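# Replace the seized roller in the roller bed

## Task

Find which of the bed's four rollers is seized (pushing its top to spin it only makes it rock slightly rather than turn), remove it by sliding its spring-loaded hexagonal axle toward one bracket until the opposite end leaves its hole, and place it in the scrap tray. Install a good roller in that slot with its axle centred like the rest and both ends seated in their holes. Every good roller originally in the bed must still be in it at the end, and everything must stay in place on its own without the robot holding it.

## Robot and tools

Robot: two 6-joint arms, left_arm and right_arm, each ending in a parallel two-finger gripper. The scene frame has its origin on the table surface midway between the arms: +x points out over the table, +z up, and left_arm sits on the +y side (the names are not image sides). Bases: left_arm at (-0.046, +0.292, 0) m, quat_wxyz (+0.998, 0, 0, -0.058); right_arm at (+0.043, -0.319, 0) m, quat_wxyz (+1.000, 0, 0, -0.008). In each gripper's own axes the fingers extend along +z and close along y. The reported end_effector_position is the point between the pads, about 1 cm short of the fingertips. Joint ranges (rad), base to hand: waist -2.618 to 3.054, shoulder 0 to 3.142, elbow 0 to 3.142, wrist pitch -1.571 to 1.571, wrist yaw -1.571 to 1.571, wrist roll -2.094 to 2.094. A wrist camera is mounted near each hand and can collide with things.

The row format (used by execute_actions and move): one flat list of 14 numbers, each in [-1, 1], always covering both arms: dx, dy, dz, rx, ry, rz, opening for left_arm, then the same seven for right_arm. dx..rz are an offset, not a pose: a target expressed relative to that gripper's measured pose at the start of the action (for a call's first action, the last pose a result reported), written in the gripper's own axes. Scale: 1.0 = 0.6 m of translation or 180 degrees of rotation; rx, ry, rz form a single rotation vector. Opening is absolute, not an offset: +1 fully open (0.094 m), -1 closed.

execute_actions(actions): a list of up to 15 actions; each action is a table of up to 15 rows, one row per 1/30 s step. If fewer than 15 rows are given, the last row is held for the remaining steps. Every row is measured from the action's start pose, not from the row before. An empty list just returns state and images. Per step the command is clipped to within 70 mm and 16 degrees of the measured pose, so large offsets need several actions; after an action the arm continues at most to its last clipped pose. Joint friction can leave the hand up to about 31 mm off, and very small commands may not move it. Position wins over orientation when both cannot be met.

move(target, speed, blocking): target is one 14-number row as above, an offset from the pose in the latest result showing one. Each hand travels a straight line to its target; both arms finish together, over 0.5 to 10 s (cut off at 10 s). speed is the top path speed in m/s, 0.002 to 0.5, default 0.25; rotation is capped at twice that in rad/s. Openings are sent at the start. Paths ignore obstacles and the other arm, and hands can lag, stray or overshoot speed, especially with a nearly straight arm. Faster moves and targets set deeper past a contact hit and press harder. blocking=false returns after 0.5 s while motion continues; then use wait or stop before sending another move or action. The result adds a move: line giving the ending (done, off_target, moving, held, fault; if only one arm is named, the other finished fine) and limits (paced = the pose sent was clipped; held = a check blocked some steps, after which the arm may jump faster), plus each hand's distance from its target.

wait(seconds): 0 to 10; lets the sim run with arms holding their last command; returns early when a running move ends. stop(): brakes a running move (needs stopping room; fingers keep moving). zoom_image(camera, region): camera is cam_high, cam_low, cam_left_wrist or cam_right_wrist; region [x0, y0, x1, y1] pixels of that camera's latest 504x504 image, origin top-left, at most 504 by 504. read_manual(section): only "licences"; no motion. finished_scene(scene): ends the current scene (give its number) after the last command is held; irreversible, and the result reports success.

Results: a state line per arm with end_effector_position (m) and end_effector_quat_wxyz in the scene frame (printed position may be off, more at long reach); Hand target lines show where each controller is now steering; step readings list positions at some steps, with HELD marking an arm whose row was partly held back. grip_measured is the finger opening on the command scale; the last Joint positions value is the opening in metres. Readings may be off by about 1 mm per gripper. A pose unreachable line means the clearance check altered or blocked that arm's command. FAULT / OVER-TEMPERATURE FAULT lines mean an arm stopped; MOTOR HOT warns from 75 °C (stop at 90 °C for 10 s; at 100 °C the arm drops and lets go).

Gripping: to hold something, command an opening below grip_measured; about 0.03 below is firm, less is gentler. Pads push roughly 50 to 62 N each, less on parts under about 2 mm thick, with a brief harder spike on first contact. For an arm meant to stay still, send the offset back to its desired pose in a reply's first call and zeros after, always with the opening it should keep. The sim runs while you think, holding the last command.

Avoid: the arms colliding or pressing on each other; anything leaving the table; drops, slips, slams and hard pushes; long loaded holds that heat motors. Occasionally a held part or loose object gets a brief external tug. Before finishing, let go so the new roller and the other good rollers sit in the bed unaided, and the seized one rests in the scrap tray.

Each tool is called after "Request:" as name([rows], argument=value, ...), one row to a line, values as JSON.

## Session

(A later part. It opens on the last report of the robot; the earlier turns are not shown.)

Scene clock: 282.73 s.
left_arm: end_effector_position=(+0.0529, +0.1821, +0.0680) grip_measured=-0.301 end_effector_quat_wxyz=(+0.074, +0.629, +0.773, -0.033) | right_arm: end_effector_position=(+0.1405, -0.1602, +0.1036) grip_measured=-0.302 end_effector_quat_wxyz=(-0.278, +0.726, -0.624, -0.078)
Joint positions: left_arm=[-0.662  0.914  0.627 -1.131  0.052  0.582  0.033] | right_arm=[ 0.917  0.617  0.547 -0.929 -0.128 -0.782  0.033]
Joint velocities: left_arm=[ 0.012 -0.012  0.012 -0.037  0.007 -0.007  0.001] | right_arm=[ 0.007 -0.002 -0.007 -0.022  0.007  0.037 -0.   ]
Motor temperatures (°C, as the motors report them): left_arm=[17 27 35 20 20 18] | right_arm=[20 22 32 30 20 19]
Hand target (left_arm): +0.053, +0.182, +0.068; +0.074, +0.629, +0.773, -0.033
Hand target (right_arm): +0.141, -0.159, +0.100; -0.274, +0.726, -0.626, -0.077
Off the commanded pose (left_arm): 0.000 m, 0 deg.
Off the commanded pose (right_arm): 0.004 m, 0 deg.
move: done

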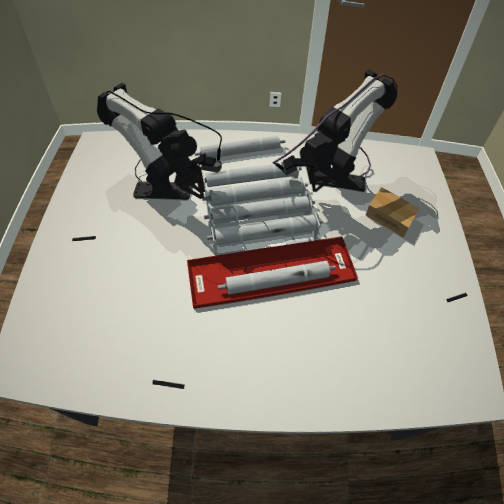

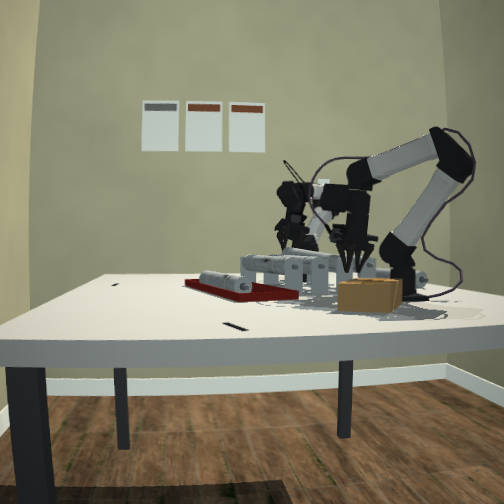

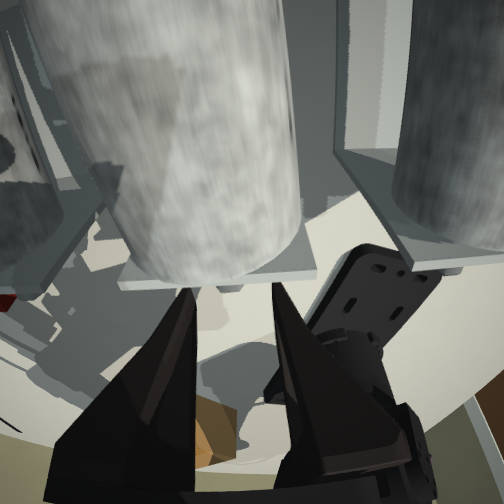

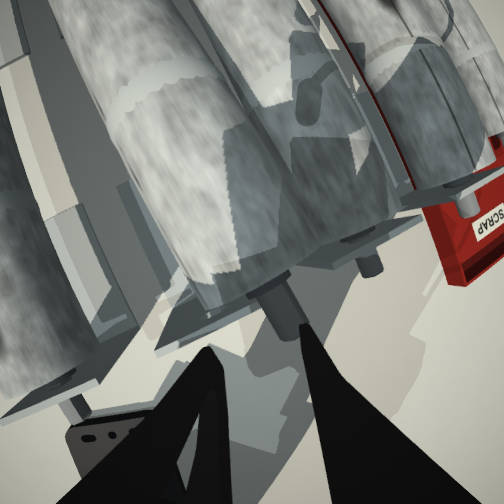

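Roller got shoved +x. Advance more, shifted, then close, recentre and push.

Request:
move(target=[0,0,0,0,0,0,-0.3,-0.02,-0.02,0.02,0,0,0,-0.3], speed=0.03)

Request:
execute_actions([
  [[0,0,0,0,0,0,-0.3,0,0,0,0,0,0,-1]],
])

Request:
move(target=[0,0,0,0,0,0,-0.3,-0.045,0.04,0.02,0,0,0,-1], speed=0.03)

Scene clock: 286.97 s.
left_arm: end_effector_position=(+0.0529, +0.1821, +0.0680) grip_measured=-0.301 end_effector_quat_wxyz=(+0.074, +0.629, +0.773, -0.033) | right_arm: end_effector_position=(+0.1492, -0.1511, +0.1005) grip_measured=-0.302 end_effector_quat_wxyz=(-0.270, +0.727, -0.627, -0.074)
Joint positions: left_arm=[-0.662  0.914  0.627 -1.131  0.052  0.582  0.033] | right_arm=[ 0.921  0.699  0.558 -0.873 -0.117 -0.779  0.033]
Joint velocities: left_arm=[ 0.007 -0.007 -0.007 -0.007 -0.066 -0.051  0.001] | right_arm=[ 0.017  0.022  0.007  0.051 -0.022 -0.037 -0.   ]
Motor temperatures (°C, as the motors report them): left_arm=[17 27 35 20 20 18] | right_arm=[20 22 32 29 20 19]
Hand target (left_arm): +0.053, +0.182, +0.068; +0.074, +0.629, +0.773, -0.033
Hand target (right_arm): +0.152, -0.144, +0.103; -0.277, +0.726, -0.624, -0.078
Off the commanded pose (left_arm): 0.000 m, 0 deg.
Off the commanded pose (right_arm): 0.009 m, 1 deg.
move: done

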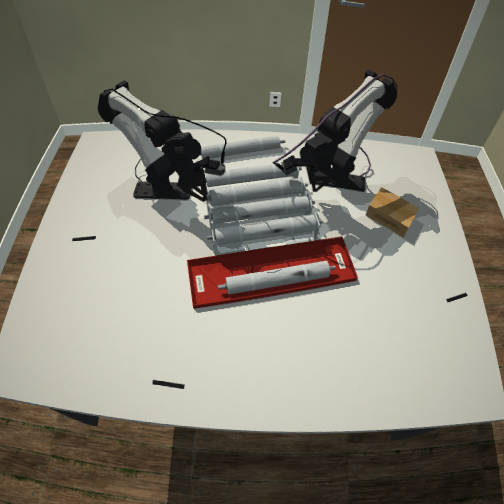

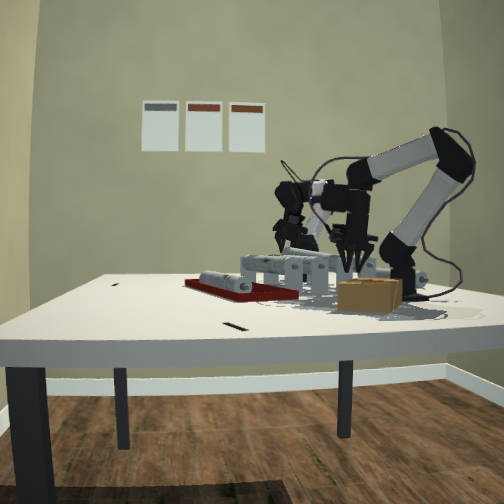

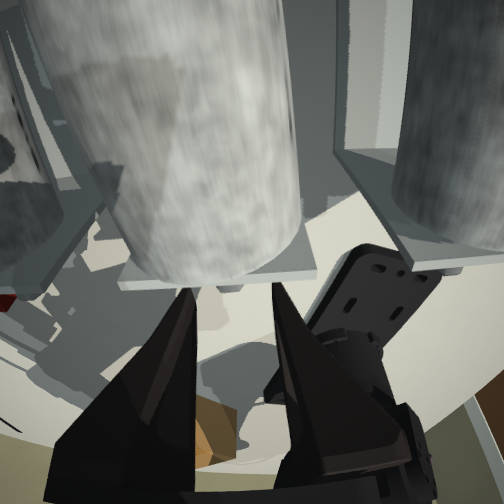

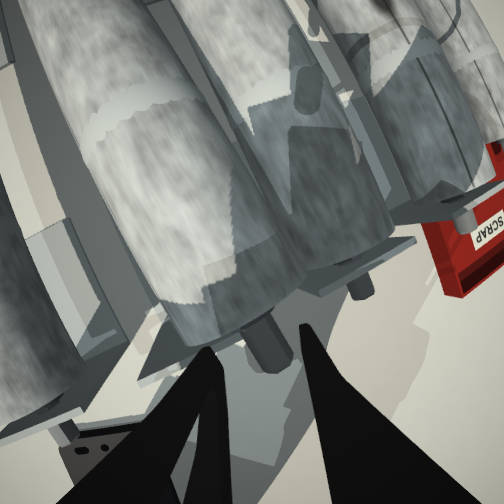

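Scene clock: 287.47 s.
left_arm: end_effector_position=(+0.0529, +0.1821, +0.0680) grip_measured=-0.301 end_effector_quat_wxyz=(+0.074, +0.629, +0.773, -0.033) | right_arm: end_effector_position=(+0.1498, -0.1508, +0.1017) grip_measured=-0.760 end_effector_quat_wxyz=(-0.273, +0.734, -0.617, -0.069)
Joint positions: left_arm=[-0.662  0.914  0.627 -1.131  0.052  0.582  0.033] | right_arm=[ 0.921  0.697  0.56  -0.872 -0.115 -0.805  0.011]
Joint velocities: left_arm=[-0.012  0.007 -0.007 -0.051  0.022  0.022  0.001] | right_arm=[-0.017 -0.002  0.022  0.007 -0.081 -0.037  0.   ]
Motor temperatures (°C, as the motors report them): left_arm=[17 27 35 20 20 18] | right_arm=[20 22 32 29 20 19]
Hand target (left_arm): +0.053, +0.182, +0.068; +0.074, +0.629, +0.773, -0.033
Hand target (right_arm): +0.149, -0.151, +0.101; -0.270, +0.727, -0.627, -0.074
Off the commanded pose (left_arm): 0.000 m, 0 deg.
Off the commanded pose (right_arm): 0.001 m, 2 deg.
Step readings (end_effector_position):
0: left_arm (+0.0529, +0.1821, +0.0680) | right_arm (+0.1492, -0.1511, +0.1005)
1: left_arm (+0.0529, +0.1821, +0.0680) | right_arm (+0.1492, -0.1511, +0.1005)
2: left_arm (+0.0529, +0.1821, +0.0680) | right_arm (+0.1506, -0.1509, +0.1010)
4: left_arm (+0.0529, +0.1821, +0.0680) | right_arm (+0.1499, -0.1508, +0.1017)
8: left_arm (+0.0529, +0.1821, +0.0680) | right_arm (+0.1498, -0.1508, +0.1017)
15: end_effector_position above

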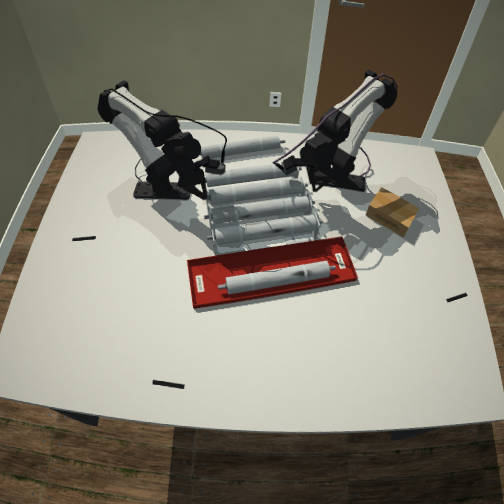

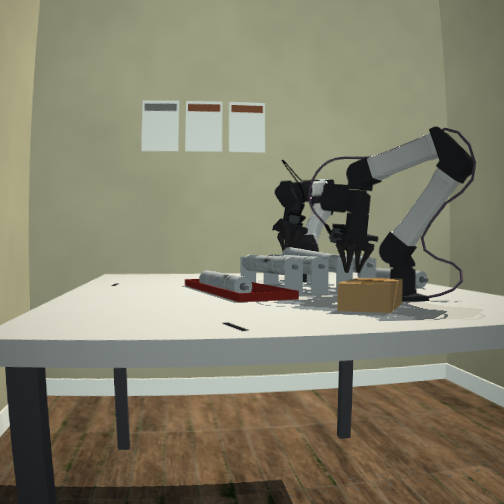

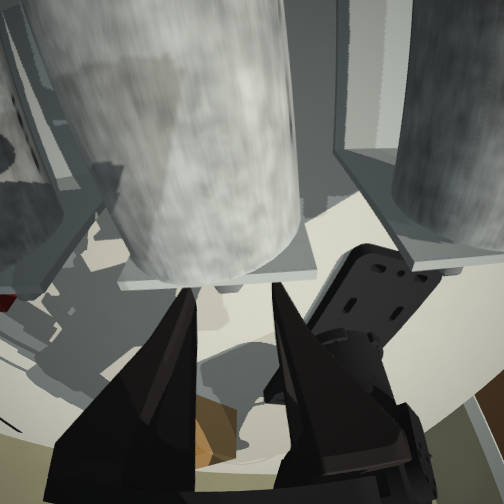

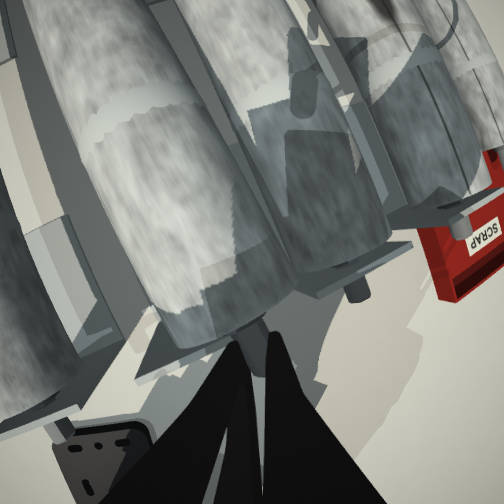

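Scene clock: 289.03 s.
left_arm: end_effector_position=(+0.0529, +0.1821, +0.0680) grip_measured=-0.301 end_effector_quat_wxyz=(+0.074, +0.629, +0.773, -0.033) | right_arm: end_effector_position=(+0.1456, -0.1479, +0.1034) grip_measured=-0.801 end_effector_quat_wxyz=(-0.288, +0.727, -0.624, +0.006)
Joint positions: left_arm=[-0.662  0.914  0.627 -1.131  0.052  0.582  0.033] | right_arm=[ 1.212  0.703  0.564 -0.877  0.193 -0.582  0.009]
Joint velocities: left_arm=[-0.002  0.017 -0.012  0.037  0.022  0.037 -0.   ] | right_arm=[ 0.017 -0.002 -0.007 -0.095 -0.081  0.022 -0.   ]
Motor temperatures (°C, as the motors report them): left_arm=[17 27 35 20 20 18] | right_arm=[20 22 32 29 20 19]
Hand target (left_arm): +0.053, +0.182, +0.068; +0.074, +0.629, +0.773, -0.033
Hand target (right_arm): +0.124, -0.129, +0.097; -0.271, +0.735, -0.618, -0.064
Off the commanded pose (left_arm): 0.000 m, 0 deg.
Off the commanded pose (right_arm): 0.033 m, 9 deg.
move: off_target (right_arm)

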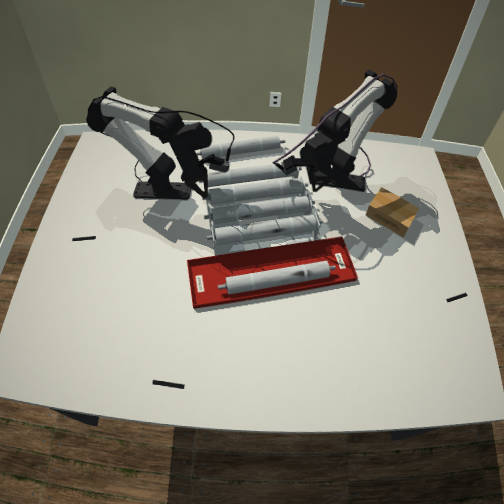

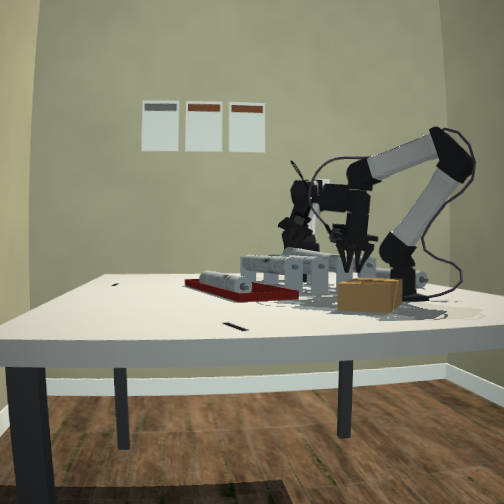

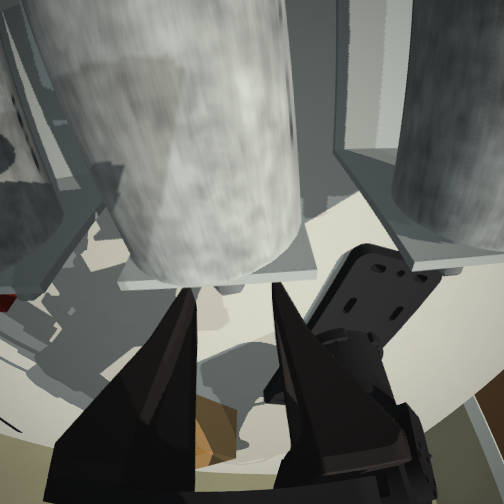

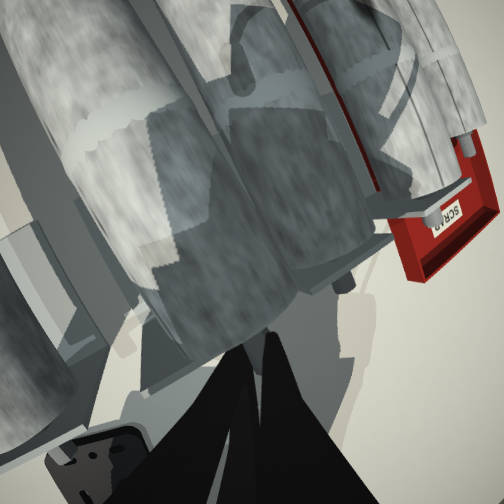

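Request:
move(target=[0,0,0,0,0,0,-0.3,-0.02,0.03,-0.04,0,0,0,-1], speed=0.02)

Scene clock: 294.03 s.
left_arm: end_effector_position=(+0.0529, +0.1821, +0.0680) grip_measured=-0.301 end_effector_quat_wxyz=(+0.074, +0.629, +0.773, -0.033) | right_arm: end_effector_position=(+0.1147, -0.1561, +0.1043) grip_measured=-0.813 end_effector_quat_wxyz=(-0.263, +0.736, -0.623, +0.014)
Joint positions: left_arm=[-0.662  0.914  0.627 -1.131  0.052  0.582  0.033] | right_arm=[ 1.465  0.703  0.601 -1.024  0.305 -0.357  0.009]
Joint velocities: left_arm=[-0.007  0.007  0.007 -0.007 -0.007  0.022 -0.   ] | right_arm=[ 0.017 -0.007  0.002 -0.022 -0.007  0.007 -0.   ]
Motor temperatures (°C, as the motors report them): left_arm=[17 27 35 20 20 18] | right_arm=[20 22 33 30 20 19]
Hand target (left_arm): +0.053, +0.182, +0.068; +0.074, +0.629, +0.773, -0.033
Hand target (right_arm): +0.117, -0.149, +0.119; -0.286, +0.727, -0.624, +0.007
Off the commanded pose (left_arm): 0.000 m, 0 deg.
Off the commanded pose (right_arm): 0.018 m, 3 deg.
move: off_target (right_arm)

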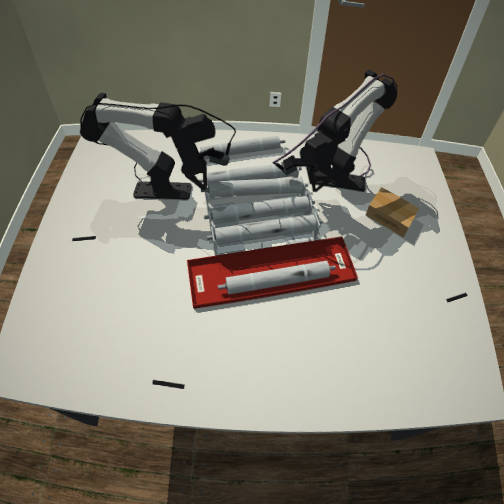

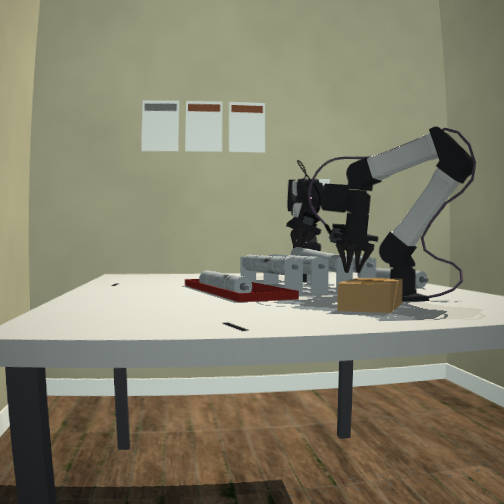

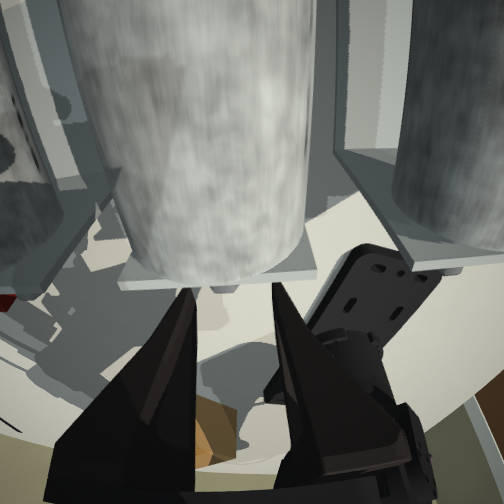

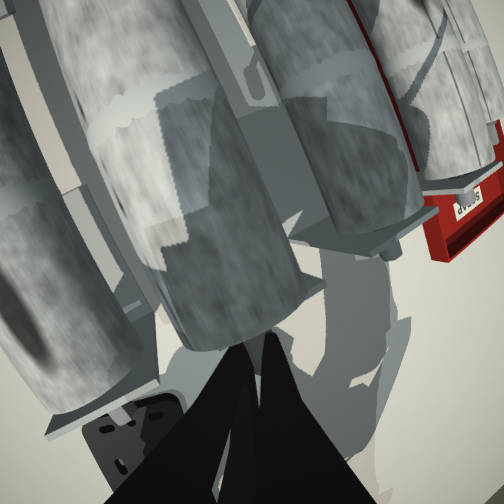

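Request:
move(target=[0,0,0,0,0,0,-0.3,0.006,-0.03,0.01,0,0,0,-1], speed=0.02)

Scene clock: 298.53 s.
left_arm: end_effector_position=(+0.0529, +0.1821, +0.0680) grip_measured=-0.301 end_effector_quat_wxyz=(+0.074, +0.629, +0.773, -0.033) | right_arm: end_effector_position=(+0.1254, -0.1548, +0.1045) grip_measured=-0.814 end_effector_quat_wxyz=(-0.256, +0.742, -0.619, -0.004)
Joint positions: left_arm=[-0.662  0.914  0.627 -1.131  0.052  0.582  0.033] | right_arm=[ 1.297  0.703  0.603 -0.986  0.189 -0.518  0.009]
Joint velocities: left_arm=[ 0.017 -0.012 -0.017 -0.081  0.037 -0.022 -0.   ] | right_arm=[ 0.012 -0.017 -0.017 -0.022 -0.007 -0.051 -0.   ]
Motor temperatures (°C, as the motors report them): left_arm=[17 27 35 20 20 18] | right_arm=[20 22 34 29 20 19]
Hand target (left_arm): +0.053, +0.182, +0.068; +0.074, +0.629, +0.773, -0.033
Hand target (right_arm): +0.134, -0.155, +0.106; -0.264, +0.736, -0.623, +0.013
Off the commanded pose (left_arm): 0.000 m, 0 deg.
Off the commanded pose (right_arm): 0.009 m, 2 deg.
move: done

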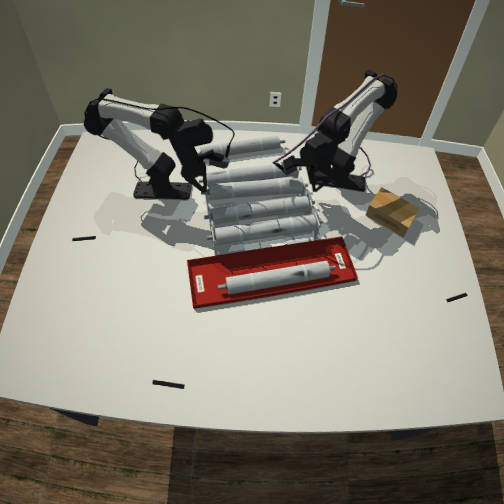

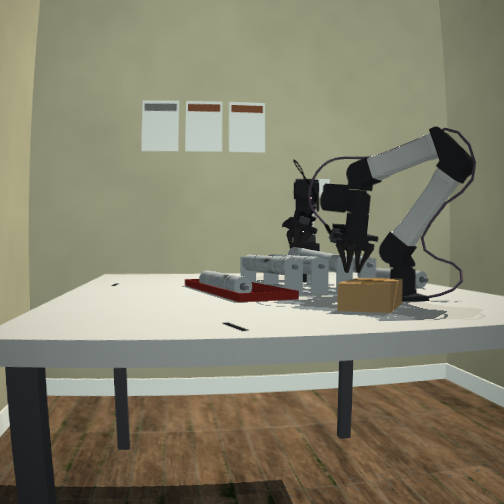

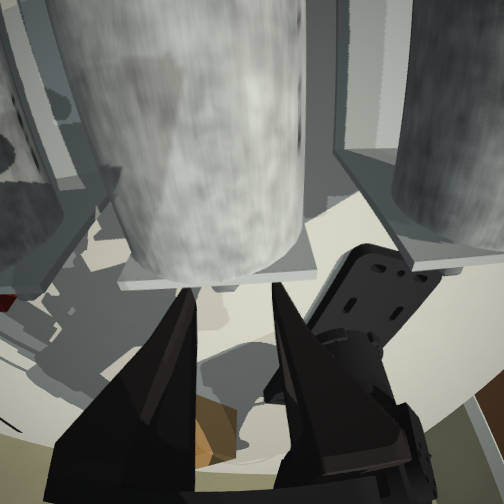

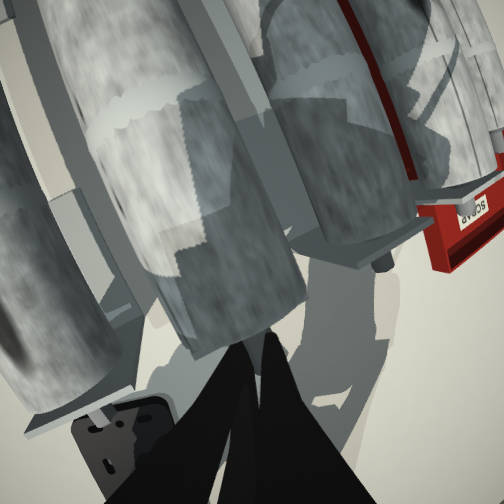

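Request:
move(target=[0,0,0,0,0,0,-0.3,0.03,-0.003,-0.01,0,0,0,-0.65], speed=0.02)

Request:
execute_actions([
  [[0,0,0,0,0,0,-0.3,0,0,0,0,0,0,-1]],
])

Request:
move(target=[0,0,0,0,0,0,-0.3,-0.06,0.006,0.02,0,0,0,-1], speed=0.02)

Scene clock: 303.67 s.
left_arm: end_effector_position=(+0.0529, +0.1821, +0.0680) grip_measured=-0.301 end_effector_quat_wxyz=(+0.074, +0.629, +0.773, -0.033) | right_arm: end_effector_position=(+0.1326, -0.1658, +0.1110) grip_measured=-0.652 end_effector_quat_wxyz=(-0.268, +0.738, -0.619, -0.006)
Joint positions: left_arm=[-0.662  0.914  0.627 -1.131  0.052  0.582  0.033] | right_arm=[ 1.197  0.634  0.603 -1.015  0.146 -0.604  0.016]
Joint velocities: left_arm=[-0.017 -0.007  0.002  0.007 -0.007 -0.022 -0.   ] | right_arm=[ 0.017 -0.022 -0.012  0.037 -0.007 -0.022 -0.001]
Motor temperatures (°C, as the motors report them): left_arm=[17 27 35 20 20 18] | right_arm=[20 22 34 29 20 19]
Hand target (left_arm): +0.053, +0.182, +0.068; +0.074, +0.629, +0.773, -0.033
Hand target (right_arm): +0.130, -0.173, +0.105; -0.256, +0.742, -0.619, -0.004
Off the commanded pose (left_arm): 0.000 m, 0 deg.
Off the commanded pose (right_arm): 0.010 m, 1 deg.
move: done

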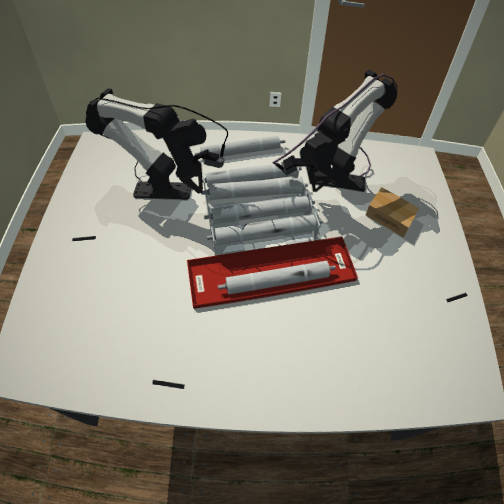

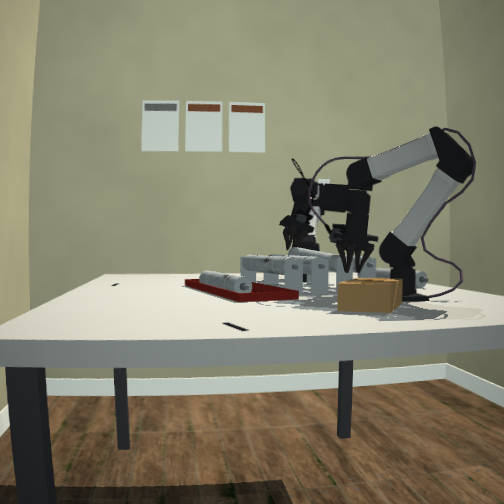

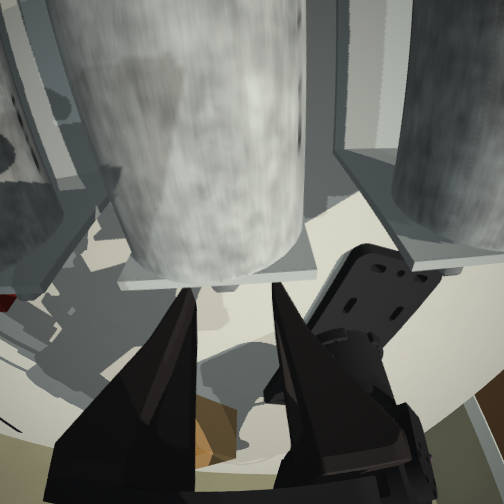

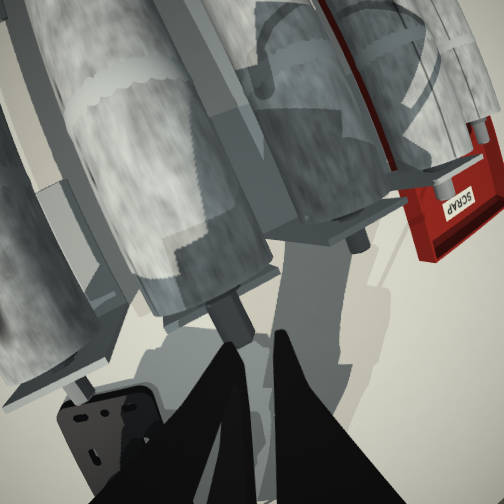

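Scene clock: 304.17 s.
left_arm: end_effector_position=(+0.0529, +0.1821, +0.0680) grip_measured=-0.301 end_effector_quat_wxyz=(+0.074, +0.629, +0.773, -0.033) | right_arm: end_effector_position=(+0.1326, -0.1658, +0.1110) grip_measured=-0.980 end_effector_quat_wxyz=(-0.268, +0.738, -0.619, -0.006)
Joint positions: left_arm=[-0.662  0.914  0.627 -1.131  0.052  0.582  0.033] | right_arm=[ 1.197  0.634  0.603 -1.015  0.146 -0.604  0.001]
Joint velocities: left_arm=[-0.007 -0.002 -0.007 -0.007 -0.007 -0.022 -0.001] | right_arm=[ 0.002 -0.007  0.002 -0.081 -0.051 -0.022 -0.   ]
Motor temperatures (°C, as the motors report them): left_arm=[17 27 35 20 20 18] | right_arm=[20 22 34 29 20 19]
Hand target (left_arm): +0.053, +0.182, +0.068; +0.074, +0.629, +0.773, -0.033
Hand target (right_arm): +0.133, -0.166, +0.111; -0.268, +0.738, -0.619, -0.006
Off the commanded pose (left_arm): 0.000 m, 0 deg.
Off the commanded pose (right_arm): 0.000 m, 0 deg.
Step readings (end_effector_position):
0: left_arm (+0.0529, +0.1821, +0.0680) | right_arm (+0.1326, -0.1658, +0.1110)
1: left_arm (+0.0529, +0.1821, +0.0680) | right_arm (+0.1326, -0.1658, +0.1110)
2: left_arm (+0.0529, +0.1821, +0.0680) | right_arm (+0.1326, -0.1658, +0.1110)
4: left_arm (+0.0529, +0.1821, +0.0680) | right_arm (+0.1326, -0.1658, +0.1110)
8: left_arm (+0.0529, +0.1821, +0.0680) | right_arm (+0.1326, -0.1658, +0.1110)
15: end_effector_position above

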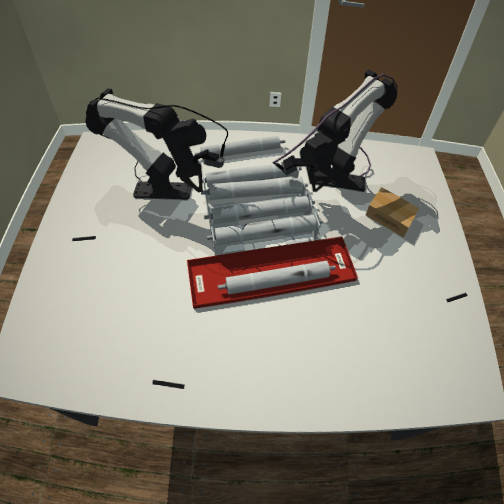

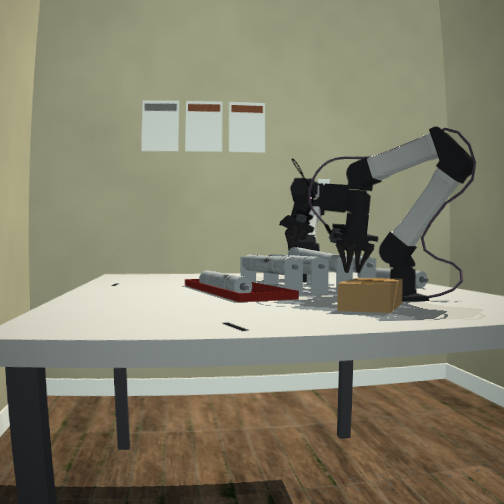

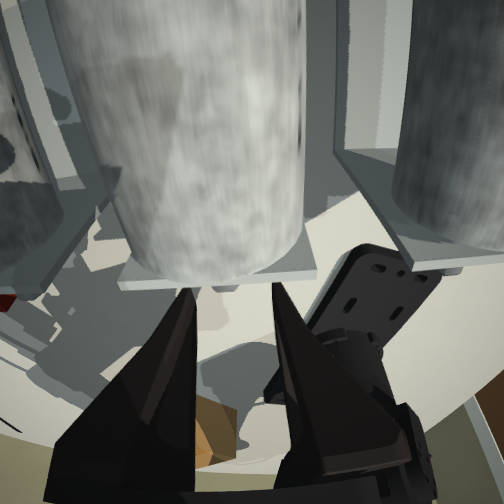

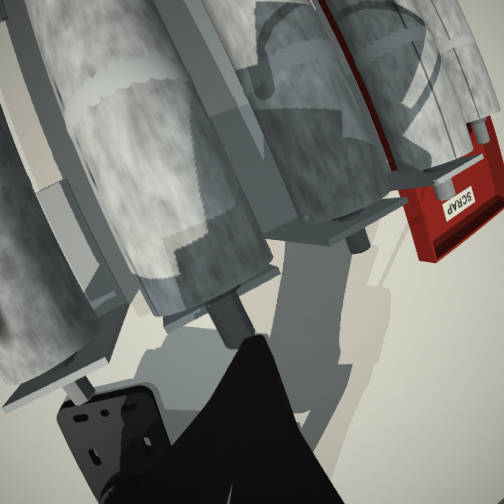

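Scene clock: 306.30 s.
left_arm: end_effector_position=(+0.0529, +0.1821, +0.0680) grip_measured=-0.301 end_effector_quat_wxyz=(+0.074, +0.629, +0.773, -0.033) | right_arm: end_effector_position=(+0.1290, -0.1465, +0.1091) grip_measured=-0.980 end_effector_quat_wxyz=(-0.259, +0.738, -0.623, +0.021)
Joint positions: left_arm=[-0.662  0.914  0.627 -1.131  0.052  0.582  0.033] | right_arm=[ 1.361  0.774  0.638 -0.978  0.268 -0.458  0.001]
Joint velocities: left_arm=[ 0.012  0.012 -0.017 -0.037 -0.007 -0.007 -0.001] | right_arm=[-0.012 -0.022 -0.017  0.022 -0.007  0.007  0.   ]
Motor temperatures (°C, as the motors report them): left_arm=[17 27 35 20 20 18] | right_arm=[20 22 34 29 20 19]
Hand target (left_arm): +0.053, +0.182, +0.068; +0.074, +0.629, +0.773, -0.033
Hand target (right_arm): +0.124, -0.131, +0.112; -0.267, +0.739, -0.619, -0.005
Off the commanded pose (left_arm): 0.000 m, 0 deg.
Off the commanded pose (right_arm): 0.019 m, 3 deg.
move: off_target (right_arm)

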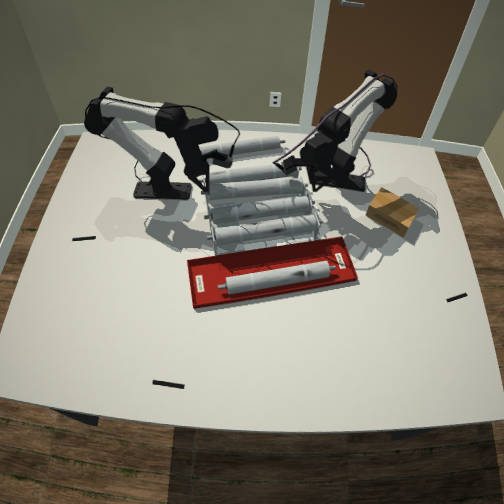

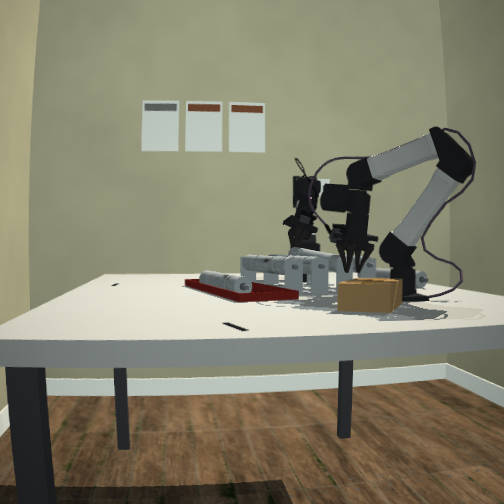

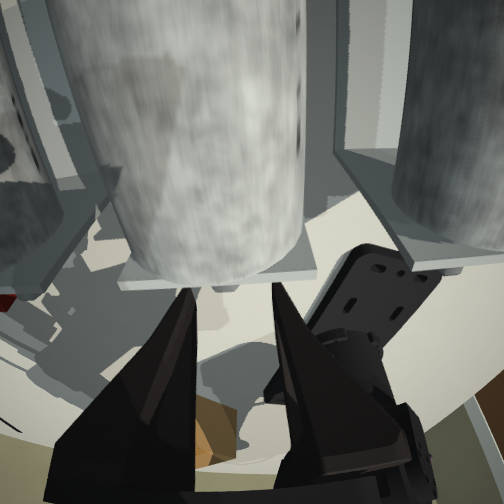

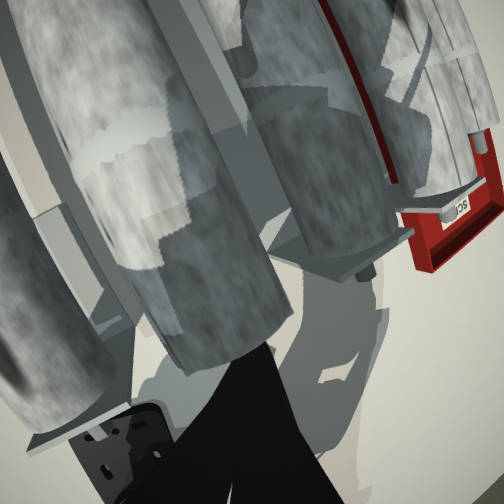

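Request:
move(target=[-0.03,0,0,0,0,0,-0.3,0.05,0,-0.03,0,0,0,-1], speed=0.02)

Request:
execute_actions([
  [[0,0,0,0,0,0,-1,0,0,0,0,0,0,-1]],
  [[0.05,0,-0.005,0,0,0,-1,0,0,0,0,0,0,-1]],
  [[0.04,0,-0.005,0,0,0,-1,0,0,0,0,0,0,-1]],
])

Scene clock: 312.63 s.
left_arm: end_effector_position=(+0.0531, +0.1685, +0.0686) grip_measured=-0.301 end_effector_quat_wxyz=(+0.071, +0.629, +0.773, -0.037) | right_arm: end_effector_position=(+0.1315, -0.1744, +0.1183) grip_measured=-0.980 end_effector_quat_wxyz=(-0.266, +0.736, -0.623, +0.020)
Joint positions: left_arm=[-0.722  0.967  0.65  -1.102  0.052  0.523  0.033] | right_arm=[ 1.269  0.631  0.638 -1.085  0.23  -0.542  0.001]
Joint velocities: left_arm=[ 0.007  0.007 -0.007  0.007  0.022 -0.051  0.   ] | right_arm=[ 0.012 -0.002 -0.002 -0.051  0.022 -0.037  0.001]
Motor temperatures (°C, as the motors report them): left_arm=[17 27 35 20 20 18] | right_arm=[20 22 34 29 20 19]
Hand target (left_arm): +0.056, +0.164, +0.070; +0.073, +0.629, +0.773, -0.034
Hand target (right_arm): +0.130, -0.180, +0.116; -0.259, +0.738, -0.623, +0.021
Off the commanded pose (left_arm): 0.006 m, 1 deg.
Off the commanded pose (right_arm): 0.007 m, 1 deg.
move: done

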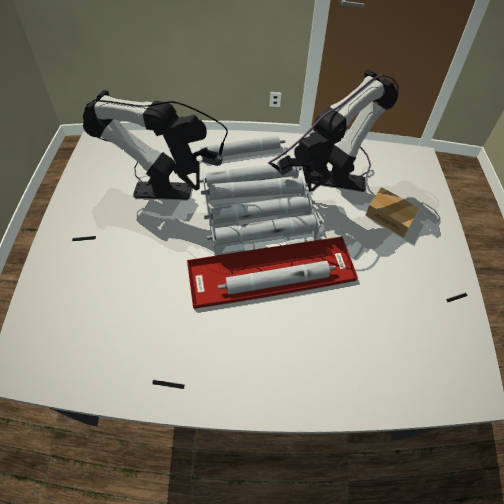

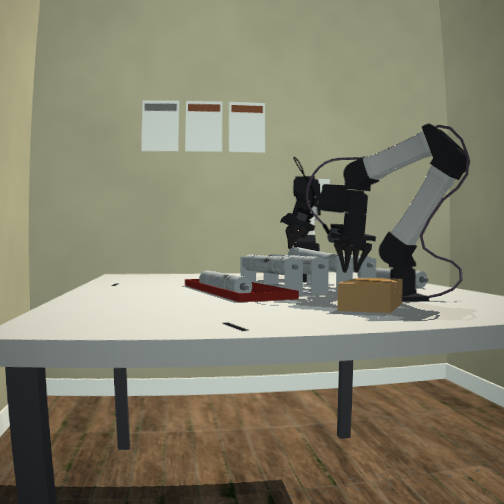

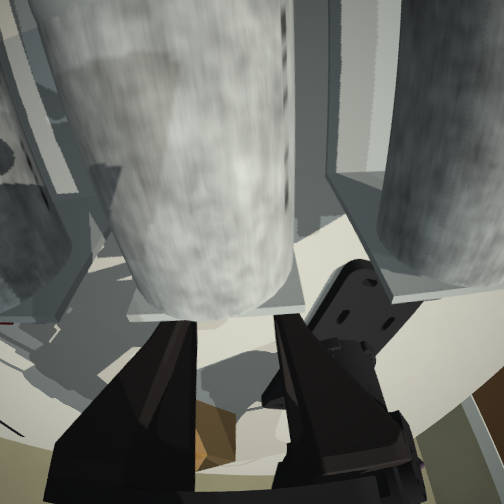

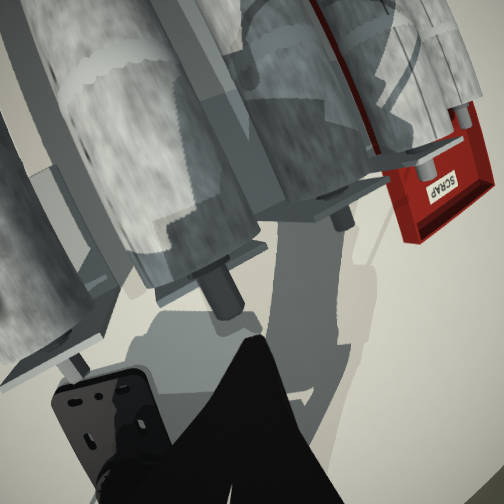

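Scene clock: 314.13 s.
left_arm: end_effector_position=(+0.0559, +0.1705, +0.0685) grip_measured=-0.809 end_effector_quat_wxyz=(+0.128, +0.632, +0.758, -0.101) | right_arm: end_effector_position=(+0.1315, -0.1744, +0.1183) grip_measured=-0.980 end_effector_quat_wxyz=(-0.266, +0.736, -0.623, +0.020)
Joint positions: left_arm=[-0.524  0.835  0.57  -1.055  0.215  0.723  0.009] | right_arm=[ 1.269  0.631  0.638 -1.085  0.23  -0.542  0.001]
Joint velocities: left_arm=[-0.002 -0.007 -0.012 -0.11  -0.066  0.007 -0.001] | right_arm=[-0.017  0.002  0.007 -0.066 -0.081  0.051 -0.001]
Motor temperatures (°C, as the motors report them): left_arm=[17 27 35 20 20 18] | right_arm=[20 22 34 29 20 19]
Hand target (left_arm): +0.051, +0.192, +0.065; +0.103, +0.631, +0.766, -0.068
Hand target (right_arm): +0.132, -0.174, +0.118; -0.266, +0.736, -0.623, +0.020
Off the commanded pose (left_arm): 0.024 m, 5 deg.
Off the commanded pose (right_arm): 0.000 m, 0 deg.
Step readings (end_effector_position; steps 1 to 15: 1st action; 16 to 30: 2nd action; 31 to 45: 3rd action):
0: left_arm (+0.0531, +0.1685, +0.0686) | right_arm (+0.1315, -0.1744, +0.1183)
1: left_arm (+0.0531, +0.1685, +0.0686) | right_arm (+0.1315, -0.1744, +0.1183)
2: left_arm (+0.0538, +0.1687, +0.0686) | right_arm (+0.1315, -0.1744, +0.1183)
4: left_arm (+0.0548, +0.1688, +0.0686) | right_arm (+0.1315, -0.1744, +0.1183)
8: left_arm (+0.0548, +0.1688, +0.0686) | right_arm (+0.1315, -0.1744, +0.1183)
15: left_arm (+0.0548, +0.1688, +0.0686) | right_arm (+0.1315, -0.1744, +0.1183)
16: left_arm (+0.0551, +0.1701, +0.0687) | right_arm (+0.1315, -0.1744, +0.1183)
17: left_arm (+0.0550, +0.1710, +0.0689) | right_arm (+0.1315, -0.1744, +0.1183)
19: left_arm (+0.0551, +0.1708, +0.0689) | right_arm (+0.1315, -0.1744, +0.1183)
23: left_arm (+0.0553, +0.1707, +0.0688) | right_arm (+0.1315, -0.1744, +0.1183)
30: left_arm (+0.0553, +0.1706, +0.0688) | right_arm (+0.1315, -0.1744, +0.1183)
31: left_arm (+0.0556, +0.1708, +0.0687) | right_arm (+0.1315, -0.1744, +0.1183)
32: left_arm (+0.0556, +0.1708, +0.0685) | right_arm (+0.1315, -0.1744, +0.1183)
34: left_arm (+0.0557, +0.1705, +0.0685) | right_arm (+0.1315, -0.1744, +0.1183)
38: left_arm (+0.0558, +0.1704, +0.0684) | right_arm (+0.1315, -0.1744, +0.1183)
45: end_effector_position above

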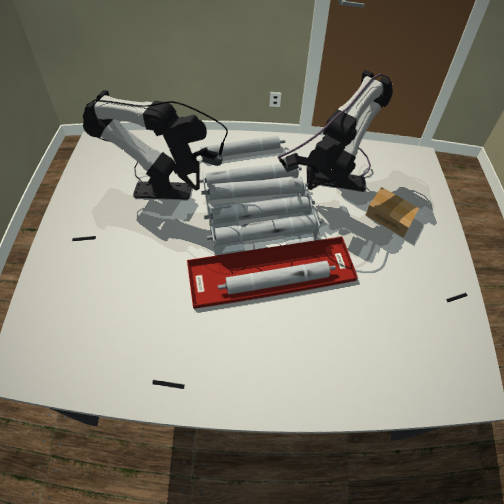

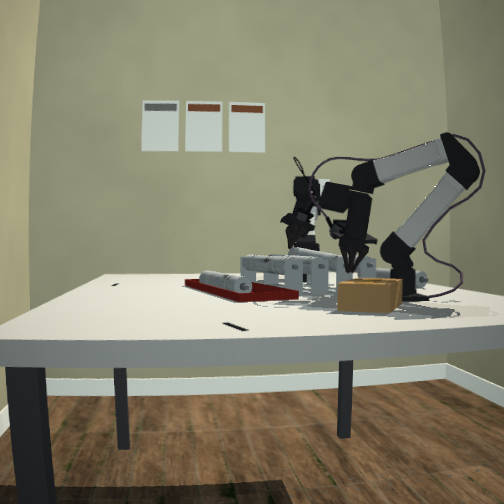

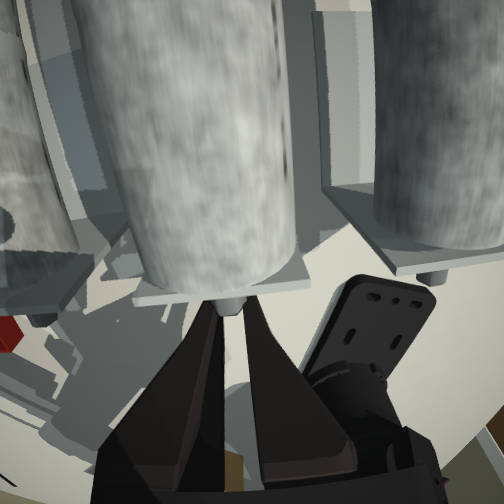

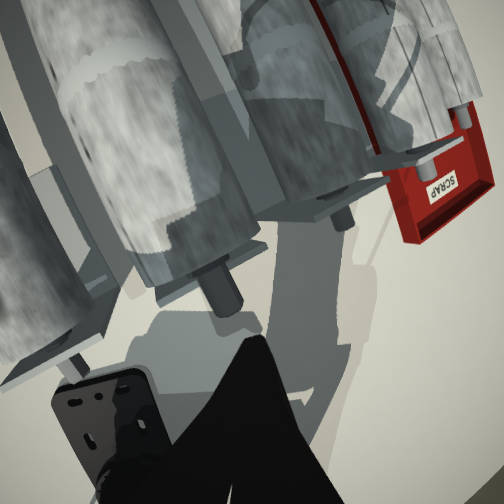

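Request:
execute_actions([
  [[0,0,0,0,0,0,0.4,0,0,0,0,0,0,-0.3]],
  [[-0.03,0,-0.11,0,0.09,0,0.4,0,0,0,0,0,0,-0.3]],
  [[-0.11,0,0,0,0,0,0.4,0,0,0,0,0,0,-0.3]],
  [[-0.05,0,0,0,0,0,0.4,0,0,0,0,0,0,-0.3]],
])

Scene clock: 319.67 s.
left_arm: end_effector_position=(+0.0718, +0.0784, +0.1444) grip_measured=+0.399 end_effector_quat_wxyz=(+0.039, +0.649, +0.759, -0.035) | right_arm: end_effector_position=(+0.1315, -0.1744, +0.1183) grip_measured=-0.302 end_effector_quat_wxyz=(-0.266, +0.736, -0.623, +0.020)
Joint positions: left_arm=[-0.921  1.378  1.203 -1.3    0.041  0.376  0.066] | right_arm=[ 1.269  0.631  0.638 -1.085  0.23  -0.542  0.033]
Joint velocities: left_arm=[-0.017 -0.017 -0.007  0.022 -0.022 -0.066  0.001] | right_arm=[-0.012 -0.012 -0.007  0.007 -0.051  0.022  0.   ]
Motor temperatures (°C, as the motors report them): left_arm=[17 27 36 20 20 18] | right_arm=[20 22 34 29 20 19]
Hand target (left_arm): +0.072, +0.073, +0.145; +0.040, +0.648, +0.760, -0.035
Hand target (right_arm): +0.132, -0.174, +0.118; -0.266, +0.736, -0.623, +0.020
Off the commanded pose (left_arm): 0.005 m, 0 deg.
Off the commanded pose (right_arm): 0.000 m, 0 deg.
Step readings (end_effector_position; steps 1 to 15: 1st action; 16 to 30: 2nd action; 31 to 45: 3rd action; 46 to 60: 4th action):
0: left_arm (+0.0560, +0.1705, +0.0685) | right_arm (+0.1315, -0.1744, +0.1183)
1: left_arm (+0.0561, +0.1701, +0.0686) | right_arm (+0.1315, -0.1744, +0.1183)
2: left_arm (+0.0562, +0.1700, +0.0687) | right_arm (+0.1315, -0.1744, +0.1183)
4: left_arm (+0.0562, +0.1700, +0.0687) | right_arm (+0.1315, -0.1744, +0.1183)
8: left_arm (+0.0562, +0.1700, +0.0687) | right_arm (+0.1315, -0.1744, +0.1183)
15: left_arm (+0.0562, +0.1700, +0.0687) | right_arm (+0.1315, -0.1744, +0.1183)
16: left_arm (+0.0537, +0.1725, +0.0745) | right_arm (+0.1315, -0.1744, +0.1183)
17: left_arm (+0.0529, +0.1685, +0.0886) | right_arm (+0.1315, -0.1744, +0.1183)
19: left_arm (+0.0650, +0.1493, +0.1215) | right_arm (+0.1315, -0.1744, +0.1183)
23: left_arm (+0.0698, +0.1443, +0.1449) | right_arm (+0.1315, -0.1744, +0.1183)
30: left_arm (+0.0594, +0.1636, +0.1393) | right_arm (+0.1315, -0.1744, +0.1183)
31: left_arm (+0.0579, +0.1602, +0.1408) | right_arm (+0.1315, -0.1744, +0.1183)
32: left_arm (+0.0569, +0.1473, +0.1442) | right_arm (+0.1315, -0.1744, +0.1183)
34: left_arm (+0.0612, +0.1200, +0.1462) | right_arm (+0.1315, -0.1744, +0.1183)
38: left_arm (+0.0671, +0.1039, +0.1420) | right_arm (+0.1315, -0.1744, +0.1183)
45: left_arm (+0.0677, +0.1030, +0.1430) | right_arm (+0.1315, -0.1744, +0.1183)
46: left_arm (+0.0675, +0.1014, +0.1439) | right_arm (+0.1315, -0.1744, +0.1183)
47: left_arm (+0.0678, +0.0953, +0.1456) | right_arm (+0.1315, -0.1744, +0.1183)
49: left_arm (+0.0703, +0.0829, +0.1464) | right_arm (+0.1315, -0.1744, +0.1183)
53: left_arm (+0.0718, +0.0784, +0.1444) | right_arm (+0.1315, -0.1744, +0.1183)
60: end_effector_position above

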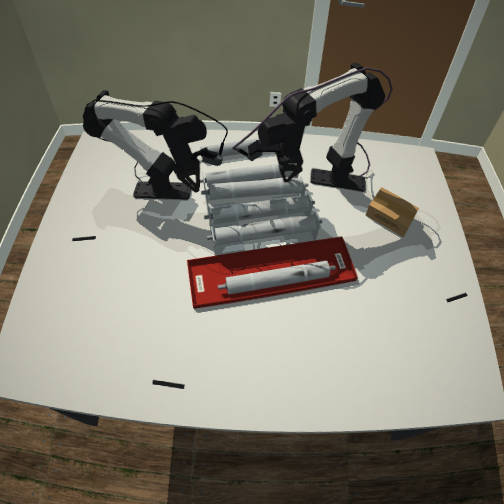

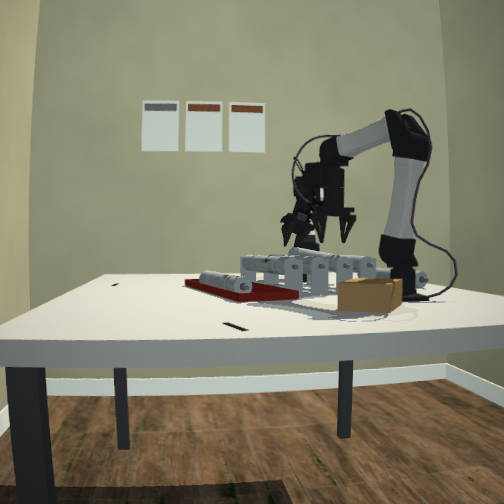

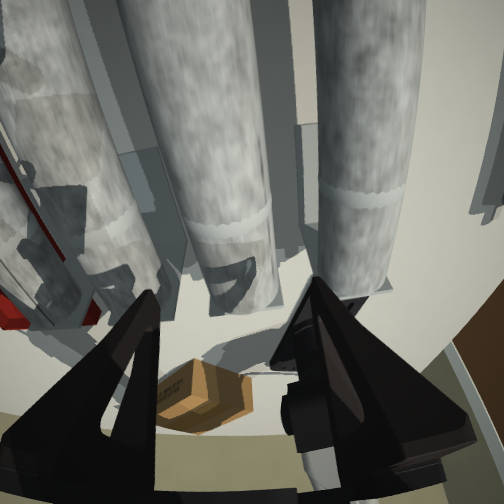

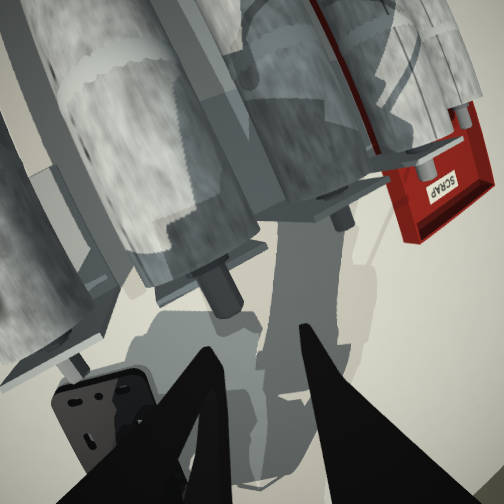

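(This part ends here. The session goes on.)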